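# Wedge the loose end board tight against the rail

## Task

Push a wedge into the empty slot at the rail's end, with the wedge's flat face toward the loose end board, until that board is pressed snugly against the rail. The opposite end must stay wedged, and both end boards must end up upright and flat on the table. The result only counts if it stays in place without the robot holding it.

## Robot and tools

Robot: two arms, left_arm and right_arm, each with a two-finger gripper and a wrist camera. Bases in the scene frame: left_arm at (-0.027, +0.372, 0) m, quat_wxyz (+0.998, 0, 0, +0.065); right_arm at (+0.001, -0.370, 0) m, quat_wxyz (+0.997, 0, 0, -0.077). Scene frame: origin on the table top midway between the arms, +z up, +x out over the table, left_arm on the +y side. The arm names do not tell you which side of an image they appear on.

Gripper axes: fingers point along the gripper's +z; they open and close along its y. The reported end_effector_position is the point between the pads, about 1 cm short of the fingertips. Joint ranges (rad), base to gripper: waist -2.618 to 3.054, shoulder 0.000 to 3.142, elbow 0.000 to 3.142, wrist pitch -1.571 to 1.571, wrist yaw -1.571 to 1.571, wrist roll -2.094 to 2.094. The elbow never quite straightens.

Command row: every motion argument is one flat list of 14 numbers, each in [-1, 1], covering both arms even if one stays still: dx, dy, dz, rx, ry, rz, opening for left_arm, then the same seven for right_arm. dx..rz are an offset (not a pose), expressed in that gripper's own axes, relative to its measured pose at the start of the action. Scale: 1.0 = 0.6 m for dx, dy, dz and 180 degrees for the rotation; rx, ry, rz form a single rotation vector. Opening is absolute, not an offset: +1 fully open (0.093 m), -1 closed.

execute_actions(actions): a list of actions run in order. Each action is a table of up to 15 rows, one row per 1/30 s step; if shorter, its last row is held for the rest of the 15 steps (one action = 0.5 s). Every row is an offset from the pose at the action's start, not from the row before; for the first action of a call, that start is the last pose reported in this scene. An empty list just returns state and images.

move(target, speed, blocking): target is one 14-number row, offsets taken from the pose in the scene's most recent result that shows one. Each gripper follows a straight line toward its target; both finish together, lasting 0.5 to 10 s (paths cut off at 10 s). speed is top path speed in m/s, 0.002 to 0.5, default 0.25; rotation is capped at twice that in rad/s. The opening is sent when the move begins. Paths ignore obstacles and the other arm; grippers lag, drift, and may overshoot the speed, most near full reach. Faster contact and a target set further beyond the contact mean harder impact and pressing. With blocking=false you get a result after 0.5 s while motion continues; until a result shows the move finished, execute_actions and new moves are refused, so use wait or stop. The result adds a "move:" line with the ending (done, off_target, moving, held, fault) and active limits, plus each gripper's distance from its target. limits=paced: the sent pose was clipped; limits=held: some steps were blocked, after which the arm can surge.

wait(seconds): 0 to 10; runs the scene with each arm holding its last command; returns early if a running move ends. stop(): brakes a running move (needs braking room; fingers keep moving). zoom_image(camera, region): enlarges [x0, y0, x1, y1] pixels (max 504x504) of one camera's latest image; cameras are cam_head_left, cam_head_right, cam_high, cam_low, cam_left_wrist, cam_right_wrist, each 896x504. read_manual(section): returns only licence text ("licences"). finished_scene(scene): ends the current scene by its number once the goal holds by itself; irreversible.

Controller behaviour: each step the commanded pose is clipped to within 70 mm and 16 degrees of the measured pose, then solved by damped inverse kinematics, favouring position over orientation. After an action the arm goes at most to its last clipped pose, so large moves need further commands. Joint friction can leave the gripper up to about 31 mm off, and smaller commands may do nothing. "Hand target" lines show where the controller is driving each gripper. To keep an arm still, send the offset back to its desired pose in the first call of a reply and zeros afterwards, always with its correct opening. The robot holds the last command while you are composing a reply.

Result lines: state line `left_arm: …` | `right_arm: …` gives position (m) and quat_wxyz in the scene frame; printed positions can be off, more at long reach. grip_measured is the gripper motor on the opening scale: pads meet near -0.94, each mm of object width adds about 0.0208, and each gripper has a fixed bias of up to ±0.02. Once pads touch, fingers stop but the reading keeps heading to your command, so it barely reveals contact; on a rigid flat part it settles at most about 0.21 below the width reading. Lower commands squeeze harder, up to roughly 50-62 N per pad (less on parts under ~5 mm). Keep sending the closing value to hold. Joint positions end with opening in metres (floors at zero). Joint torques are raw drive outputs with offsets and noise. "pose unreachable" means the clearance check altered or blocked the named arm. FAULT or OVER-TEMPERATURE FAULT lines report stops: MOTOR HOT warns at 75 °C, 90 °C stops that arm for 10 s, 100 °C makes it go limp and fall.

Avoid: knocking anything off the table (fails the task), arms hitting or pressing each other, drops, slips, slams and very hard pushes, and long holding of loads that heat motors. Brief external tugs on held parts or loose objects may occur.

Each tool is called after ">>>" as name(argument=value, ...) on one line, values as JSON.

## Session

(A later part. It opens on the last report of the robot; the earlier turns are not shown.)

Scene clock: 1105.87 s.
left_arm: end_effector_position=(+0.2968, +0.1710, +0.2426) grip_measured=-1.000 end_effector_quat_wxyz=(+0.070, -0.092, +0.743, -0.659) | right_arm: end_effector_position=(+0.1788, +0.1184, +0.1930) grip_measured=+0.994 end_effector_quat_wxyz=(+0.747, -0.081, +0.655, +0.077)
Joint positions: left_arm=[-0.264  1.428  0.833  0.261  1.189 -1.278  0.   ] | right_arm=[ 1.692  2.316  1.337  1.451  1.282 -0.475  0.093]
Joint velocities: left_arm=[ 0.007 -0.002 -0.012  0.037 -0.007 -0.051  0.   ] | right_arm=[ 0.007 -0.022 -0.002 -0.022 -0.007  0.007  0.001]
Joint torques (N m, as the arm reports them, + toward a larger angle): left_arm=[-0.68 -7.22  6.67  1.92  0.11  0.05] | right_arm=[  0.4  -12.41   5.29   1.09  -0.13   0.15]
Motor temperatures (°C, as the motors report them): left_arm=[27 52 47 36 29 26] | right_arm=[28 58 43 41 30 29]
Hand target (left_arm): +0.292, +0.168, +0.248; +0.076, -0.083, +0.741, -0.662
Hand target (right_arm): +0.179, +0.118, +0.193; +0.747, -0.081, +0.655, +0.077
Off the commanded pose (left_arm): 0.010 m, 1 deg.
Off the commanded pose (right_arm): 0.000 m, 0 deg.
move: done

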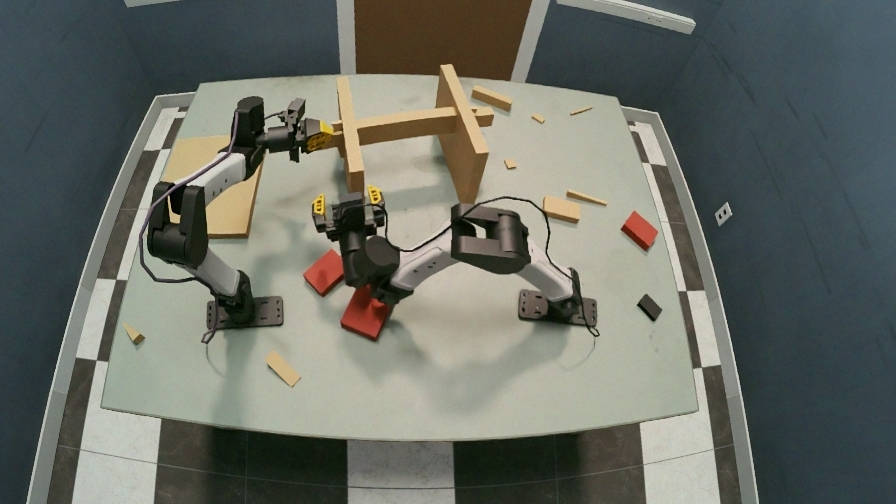

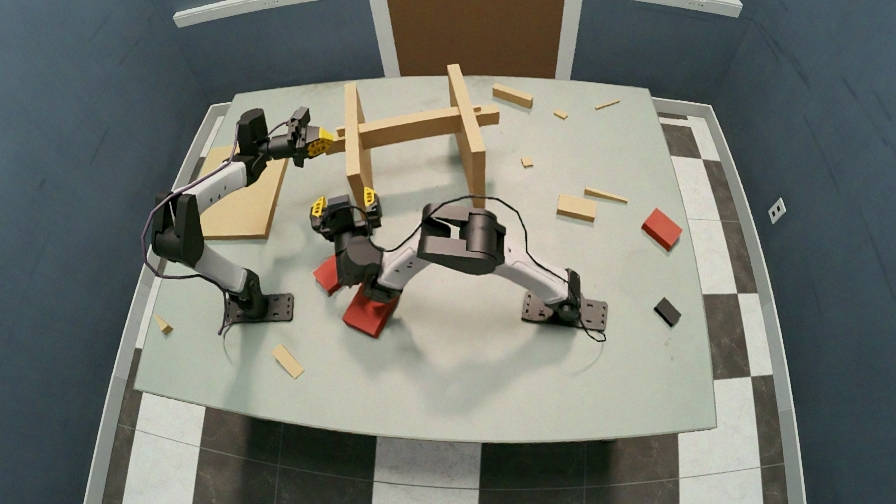

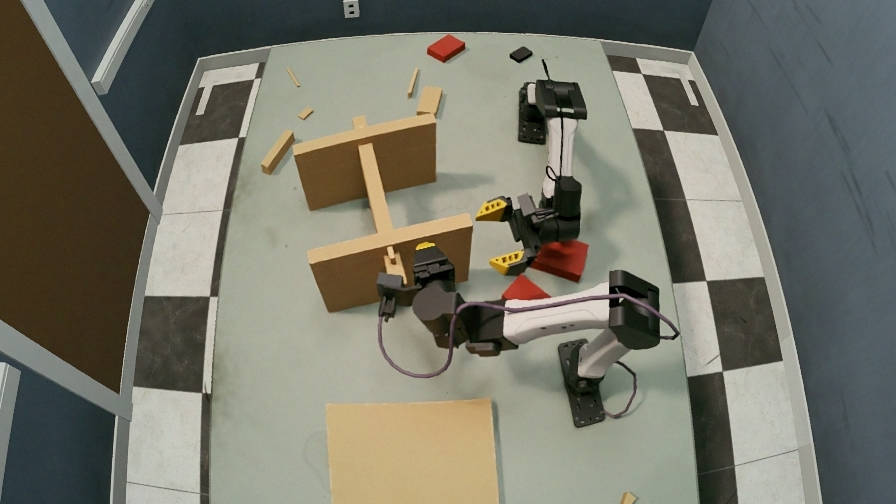

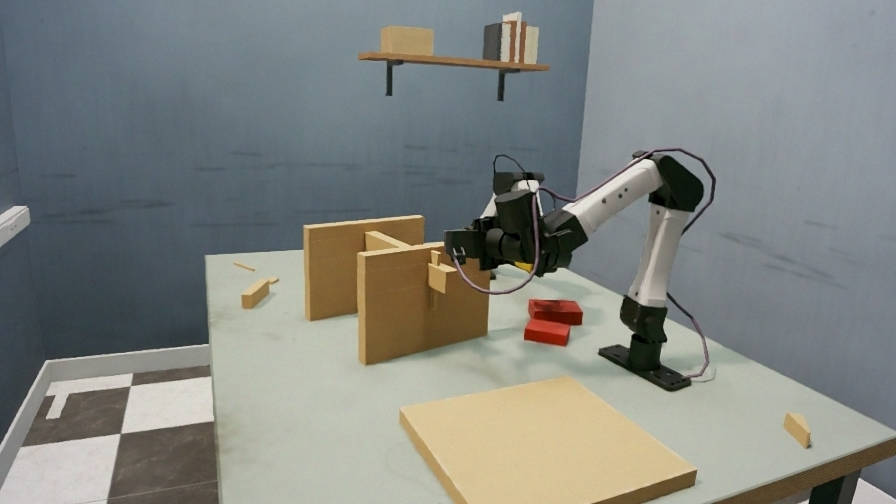

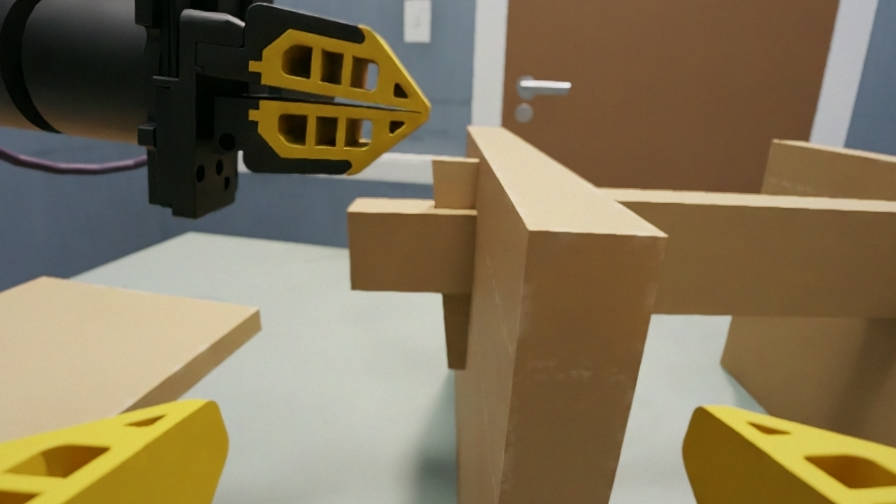

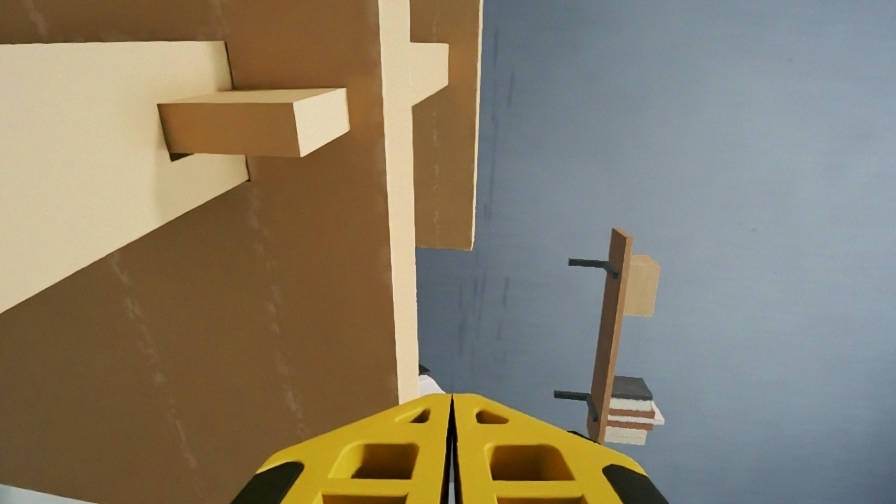

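>>> move(target=[0.0079, 0.1038, -0.0017, 0, 0, 0, 1, 0, 0, 0, 0, 0, 0, 1], speed=0.08)

Scene clock: 1124.53 s.
left_arm: end_effector_position=(+0.2888, +0.1744, +0.1876) grip_measured=+0.983 end_effector_quat_wxyz=(+0.071, -0.087, +0.744, -0.658) | right_arm: end_effector_position=(+0.1788, +0.1184, +0.1930) grip_measured=+0.994 end_effector_quat_wxyz=(+0.747, -0.081, +0.655, +0.077)
Joint positions: left_arm=[-0.255  1.511  0.666  0.498  1.202 -1.253  0.092] | right_arm=[ 1.692  2.316  1.337  1.451  1.282 -0.475  0.093]
Joint velocities: left_arm=[ 0.002 -0.007  0.012  0.051  0.051  0.022  0.001] | right_arm=[-0.002  0.002  0.002  0.037 -0.022 -0.022  0.001]
Joint torques (N m, as the arm reports them, + toward a larger angle): left_arm=[ 0.98 -4.64  5.87  1.9   0.21  0.09] | right_arm=[  0.41 -12.41   5.28   1.1   -0.13   0.15]
Motor temperatures (°C, as the motors report them): left_arm=[27 51 46 38 29 26] | right_arm=[28 59 43 41 30 29]
Hand target (left_arm): +0.289, +0.178, +0.182; +0.070, -0.092, +0.743, -0.659
Hand target (right_arm): +0.179, +0.118, +0.193; +0.747, -0.081, +0.655, +0.077
Off the commanded pose (left_arm): 0.008 m, 1 deg.
Off the commanded pose (right_arm): 0.000 m, 0 deg.
move: done

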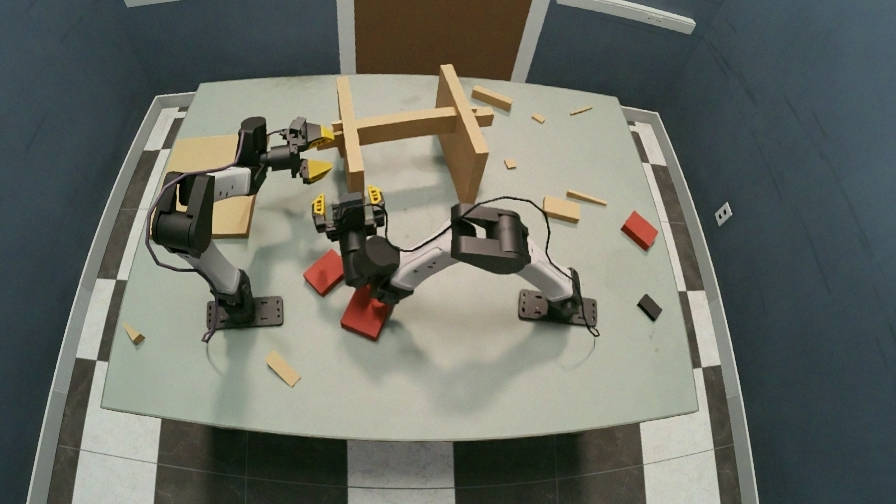

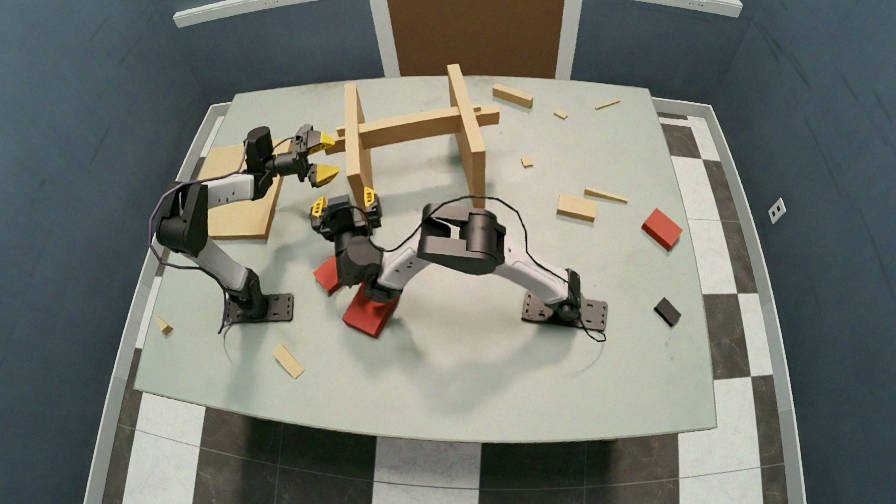

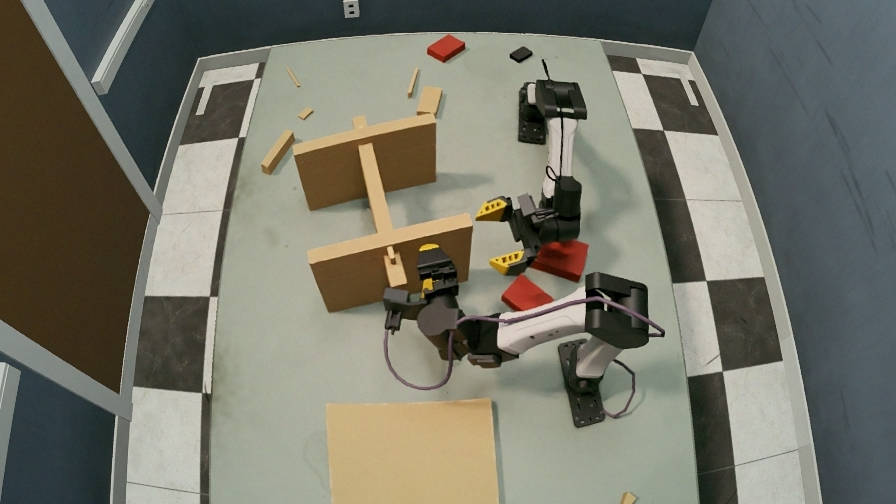

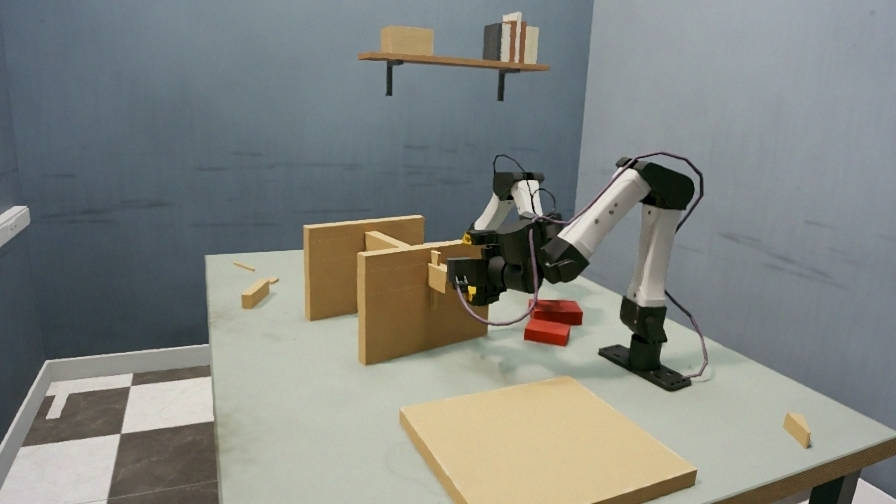

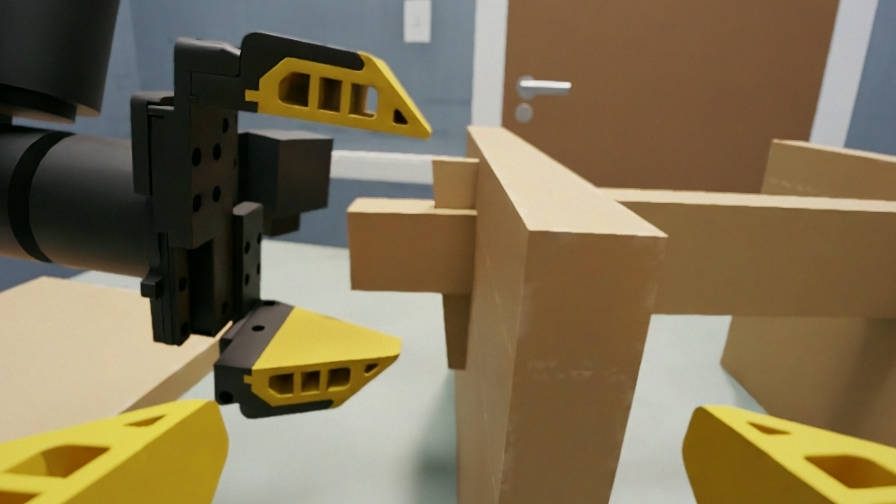

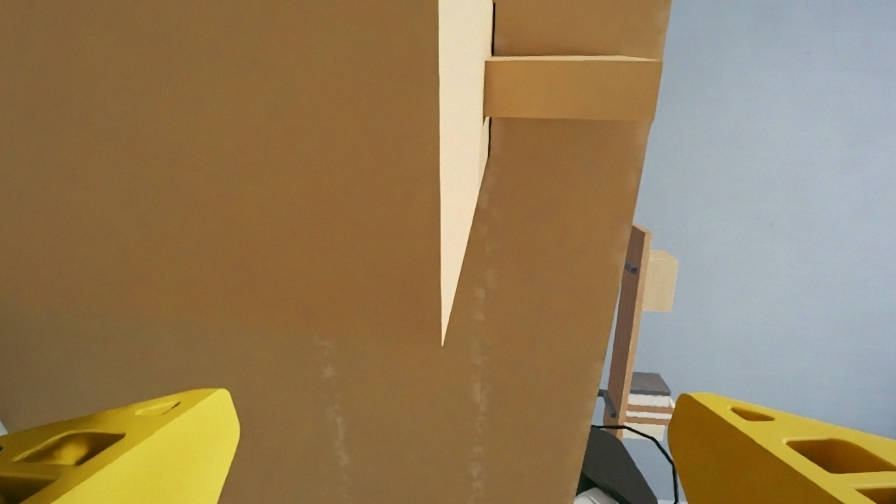

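>>> move(target=[0, 0.0231, 0.0028, 0, 0, 0, 1, 0, 0, 0, 0, 0, 0, 1], speed=0.05)

Scene clock: 1142.13 s.
left_arm: end_effector_position=(+0.2892, +0.1744, +0.1784) grip_measured=+0.983 end_effector_quat_wxyz=(+0.069, -0.089, +0.745, -0.658) | right_arm: end_effector_position=(+0.1788, +0.1184, +0.1930) grip_measured=+0.994 end_effector_quat_wxyz=(+0.747, -0.081, +0.655, +0.077)
Joint positions: left_arm=[-0.255  1.537  0.649  0.535  1.202 -1.253  0.092] | right_arm=[ 1.692  2.316  1.337  1.451  1.282 -0.475  0.093]
Joint velocities: left_arm=[ 0.012 -0.007  0.007  0.051  0.095 -0.066  0.   ] | right_arm=[-0.027 -0.012  0.002 -0.022  0.037  0.007  0.   ]
Joint torques (N m, as the arm reports them, + toward a larger angle): left_arm=[ 0.31 -4.83  5.82  1.86  0.15  0.22] | right_arm=[  0.4  -12.43   5.29   1.1   -0.13   0.15]
Motor temperatures (°C, as the motors report them): left_arm=[27 49 45 39 28 26] | right_arm=[28 59 43 41 30 29]
Hand target (left_arm): +0.289, +0.174, +0.174; +0.071, -0.087, +0.745, -0.658
Hand target (right_arm): +0.179, +0.118, +0.193; +0.747, -0.081, +0.655, +0.077
Off the commanded pose (left_arm): 0.005 m, 0 deg.
Off the commanded pose (right_arm): 0.000 m, 0 deg.
move: done

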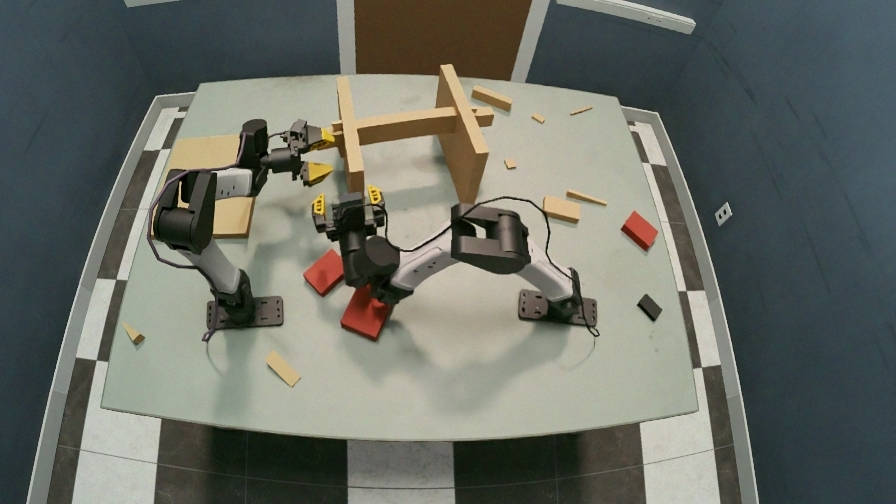

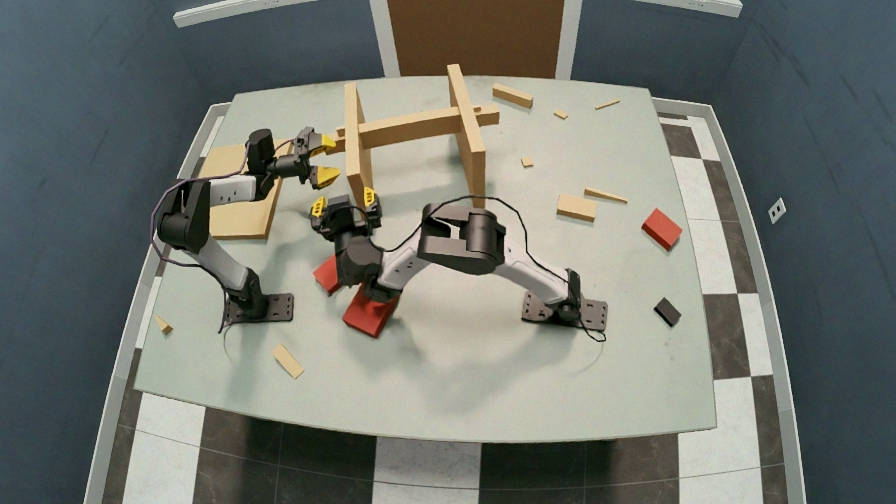

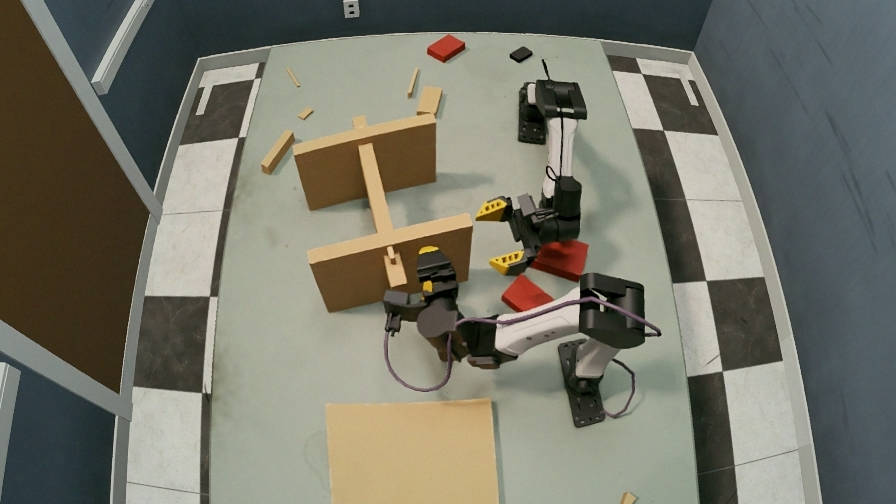

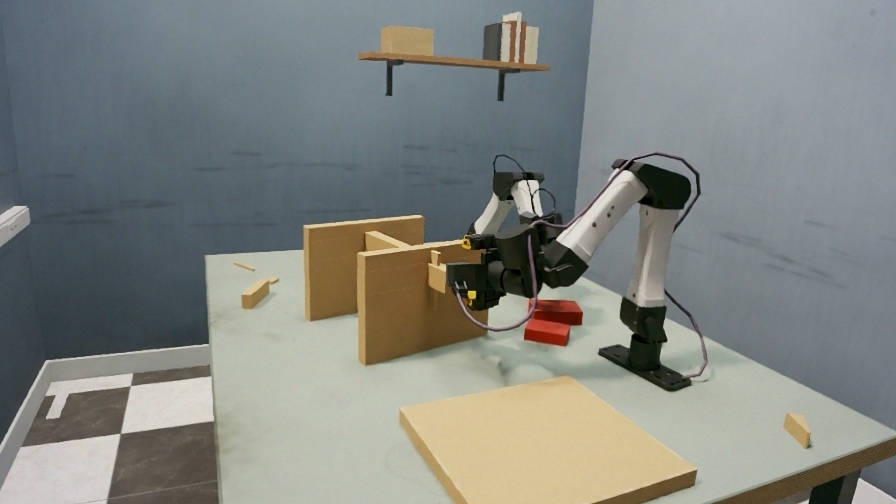

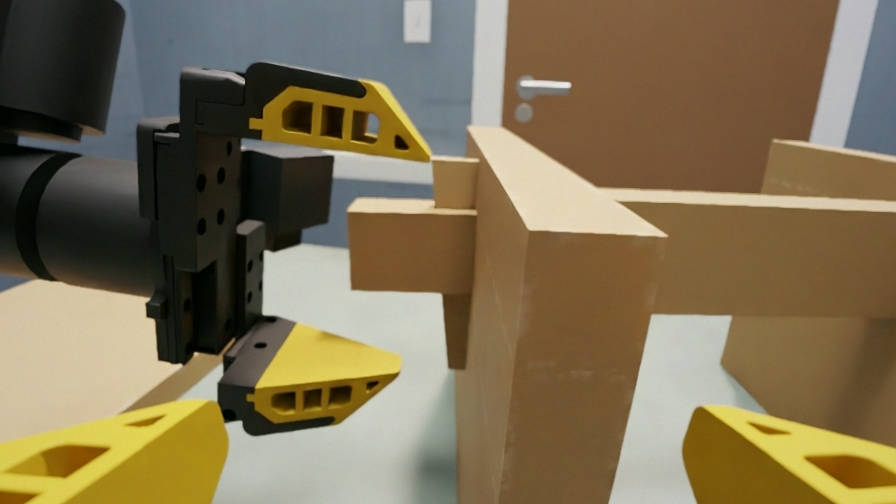

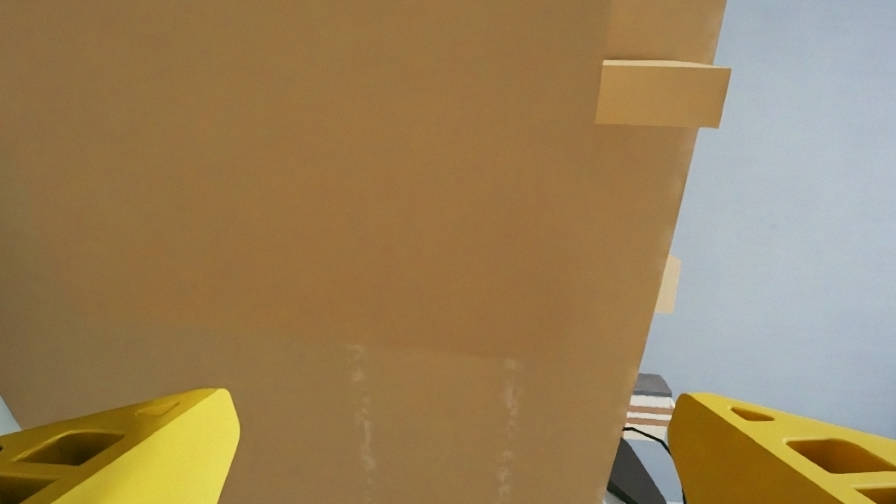

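>>> move(target=[-0.06, -0.005, -0.0006, 0, 0, 0, 1, 0, 0, 0, 0, 0, 0, 1], speed=0.04)

Scene clock: 1151.63 s.
left_arm: end_effector_position=(+0.3183, +0.1797, +0.1793) grip_measured=+0.983 end_effector_quat_wxyz=(+0.065, -0.092, +0.745, -0.658) | right_arm: end_effector_position=(+0.1788, +0.1184, +0.1930) grip_measured=+0.994 end_effector_quat_wxyz=(+0.747, -0.081, +0.655, +0.077)
Joint positions: left_arm=[-0.226  1.639  0.77   0.481  1.231 -1.229  0.092] | right_arm=[ 1.692  2.316  1.337  1.451  1.282 -0.475  0.093]
Joint velocities: left_arm=[ 0.007 -0.007 -0.007 -0.007  0.007  0.037  0.   ] | right_arm=[-0.002  0.002  0.002 -0.022  0.022 -0.022 -0.001]
Joint torques (N m, as the arm reports them, + toward a larger angle): left_arm=[ 1.   -5.72  8.95  1.6   0.25  0.25] | right_arm=[  0.41 -12.42   5.29   1.1   -0.13   0.15]
Motor temperatures (°C, as the motors report them): left_arm=[27 48 44 40 28 26] | right_arm=[28 59 43 41 30 29]
Hand target (left_arm): +0.324, +0.183, +0.182; +0.070, -0.089, +0.744, -0.659
Hand target (right_arm): +0.179, +0.118, +0.193; +0.747, -0.081, +0.655, +0.077
Off the commanded pose (left_arm): 0.007 m, 1 deg.
Off the commanded pose (right_arm): 0.000 m, 0 deg.
move: done

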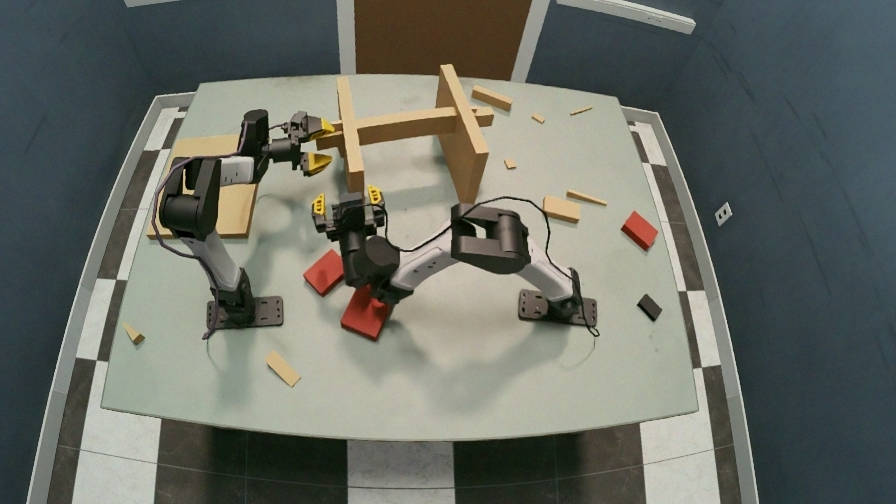

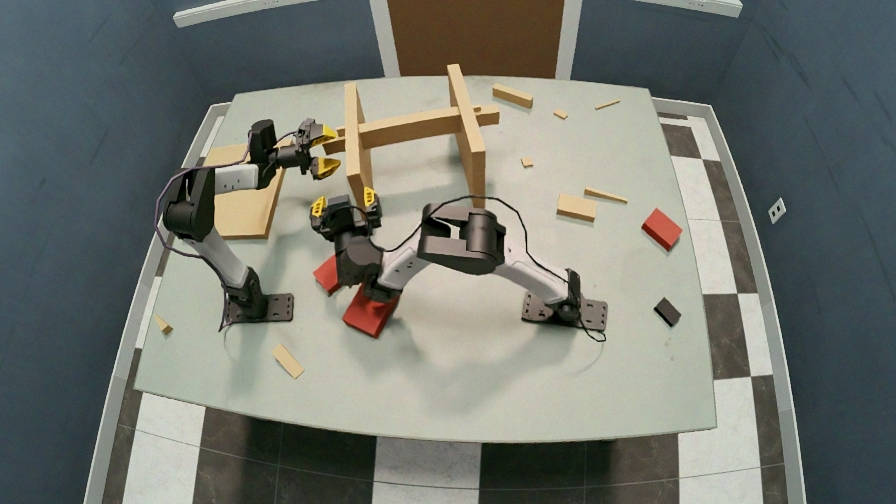

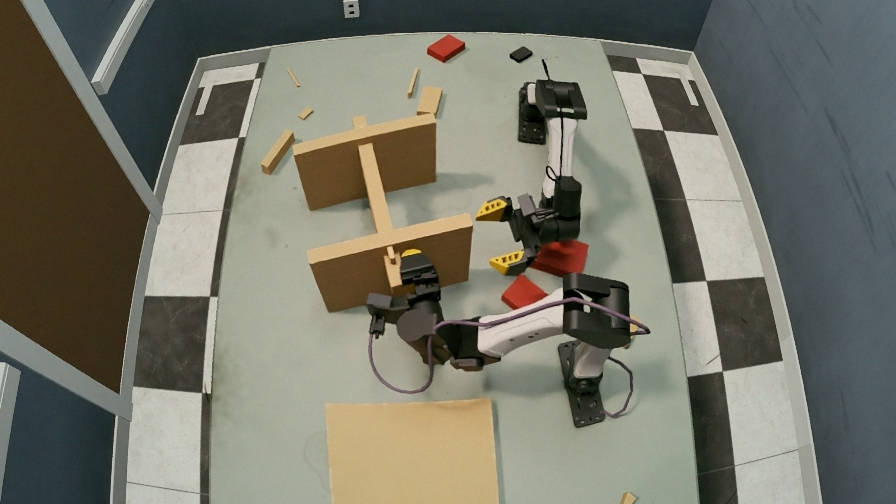

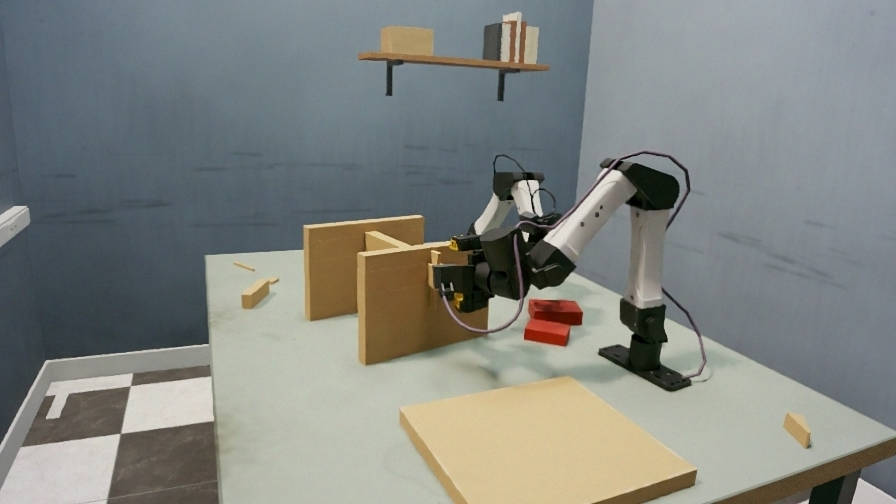

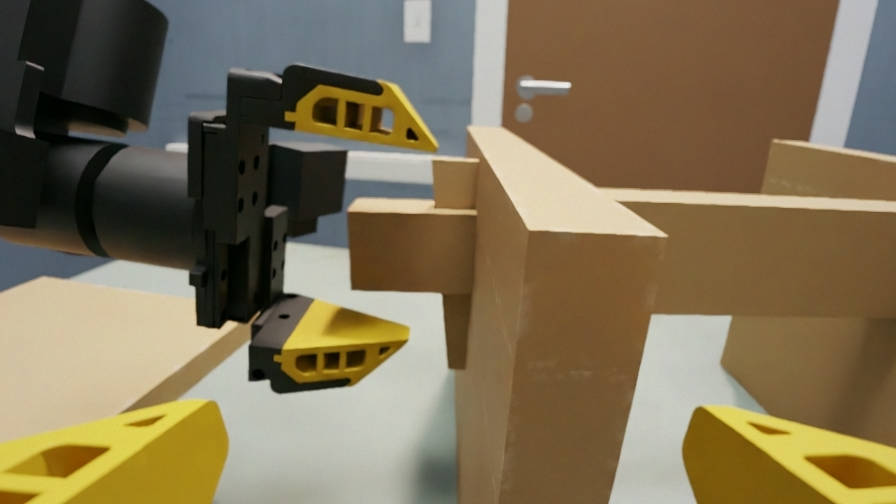

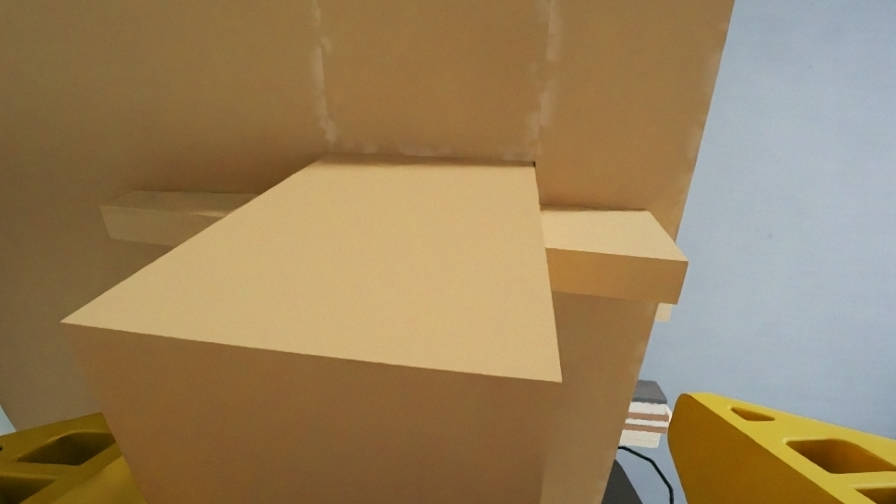

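>>> move(target=[-0.0633, -0.0065, -0.0011, 0, 0, 0, 1, 0, 0, 0, 0, 0, 0, 1], speed=0.04)

Scene clock: 1161.50 s.
left_arm: end_effector_position=(+0.3495, +0.1851, +0.1808) grip_measured=+0.983 end_effector_quat_wxyz=(+0.060, -0.096, +0.745, -0.658) | right_arm: end_effector_position=(+0.1788, +0.1184, +0.1930) grip_measured=+0.994 end_effector_quat_wxyz=(+0.747, -0.081, +0.655, +0.077)
Joint positions: left_arm=[-0.201  1.742  0.909  0.409  1.255 -1.202  0.092] | right_arm=[ 1.692  2.316  1.337  1.451  1.282 -0.475  0.093]
Joint velocities: left_arm=[ 0.017  0.007 -0.012 -0.066  0.022  0.007 -0.001] | right_arm=[-0.007  0.022  0.002 -0.007 -0.095 -0.051  0.   ]
Joint torques (N m, as the arm reports them, + toward a larger angle): left_arm=[ 1.04 -7.1   8.98  1.58  0.26  0.3 ] | right_arm=[  0.41 -12.41   5.28   1.1   -0.13   0.15]
Motor temperatures (°C, as the motors report them): left_arm=[27 48 46 39 28 26] | right_arm=[28 59 43 41 30 29]
Hand target (left_arm): +0.355, +0.189, +0.183; +0.065, -0.093, +0.744, -0.659
Hand target (right_arm): +0.179, +0.118, +0.193; +0.747, -0.081, +0.655, +0.077
Off the commanded pose (left_arm): 0.007 m, 1 deg.
Off the commanded pose (right_arm): 0.000 m, 0 deg.
move: done

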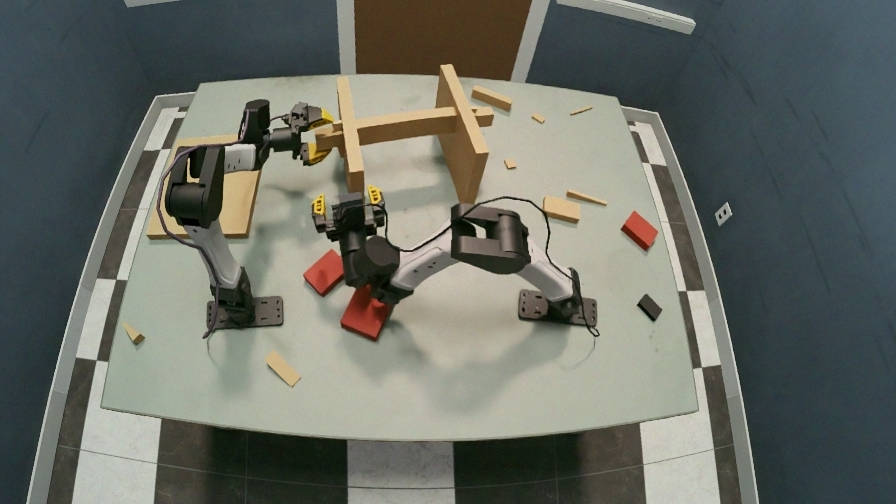

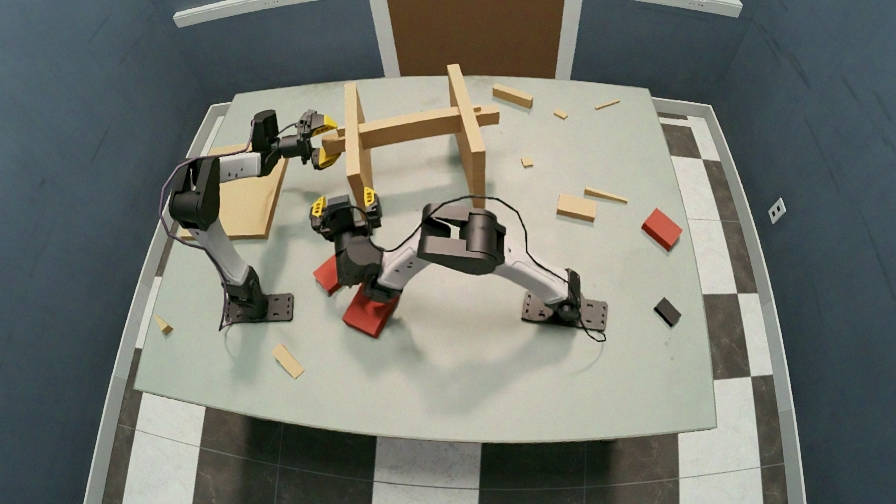

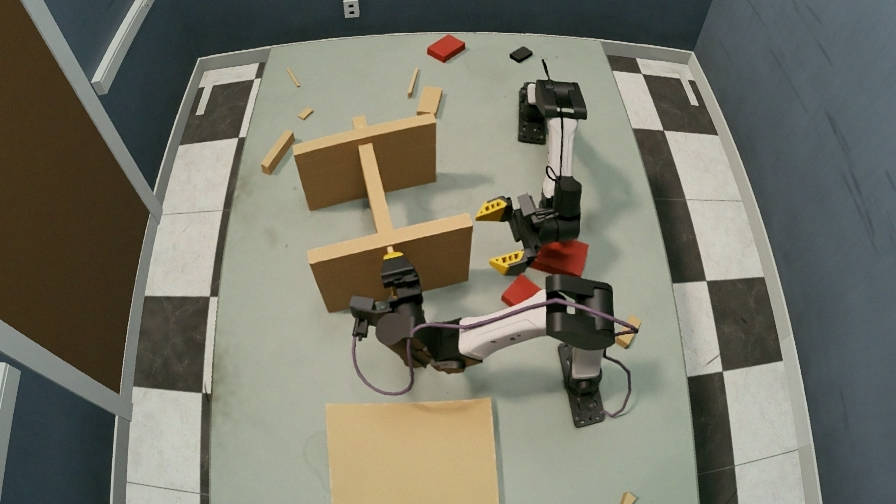

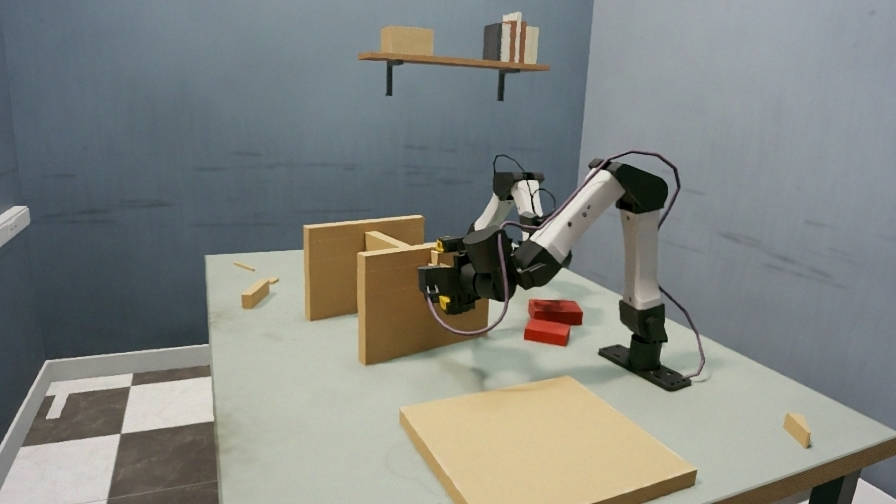

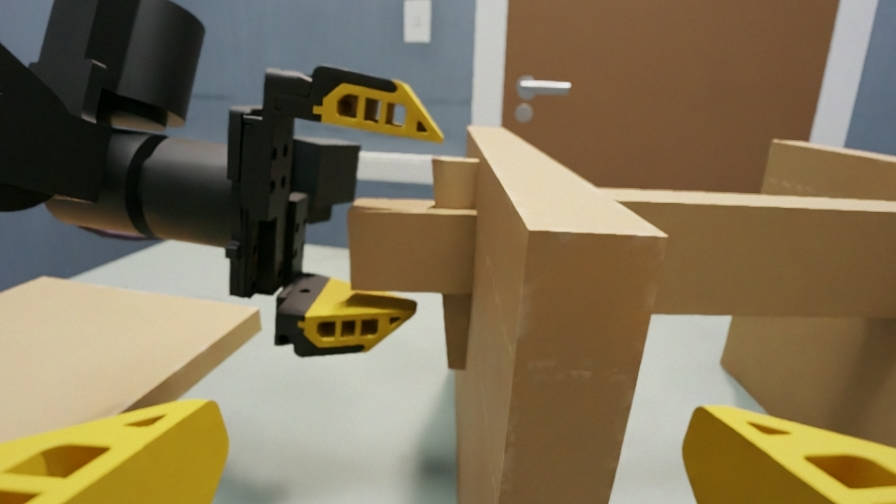

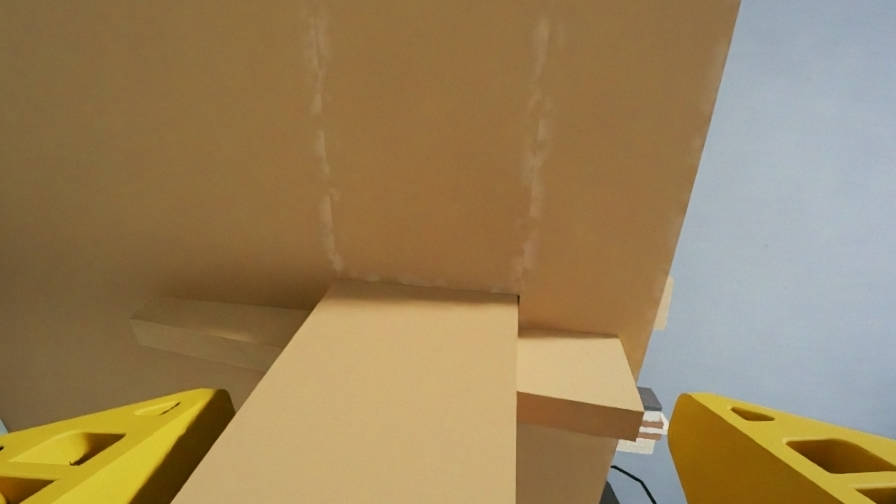

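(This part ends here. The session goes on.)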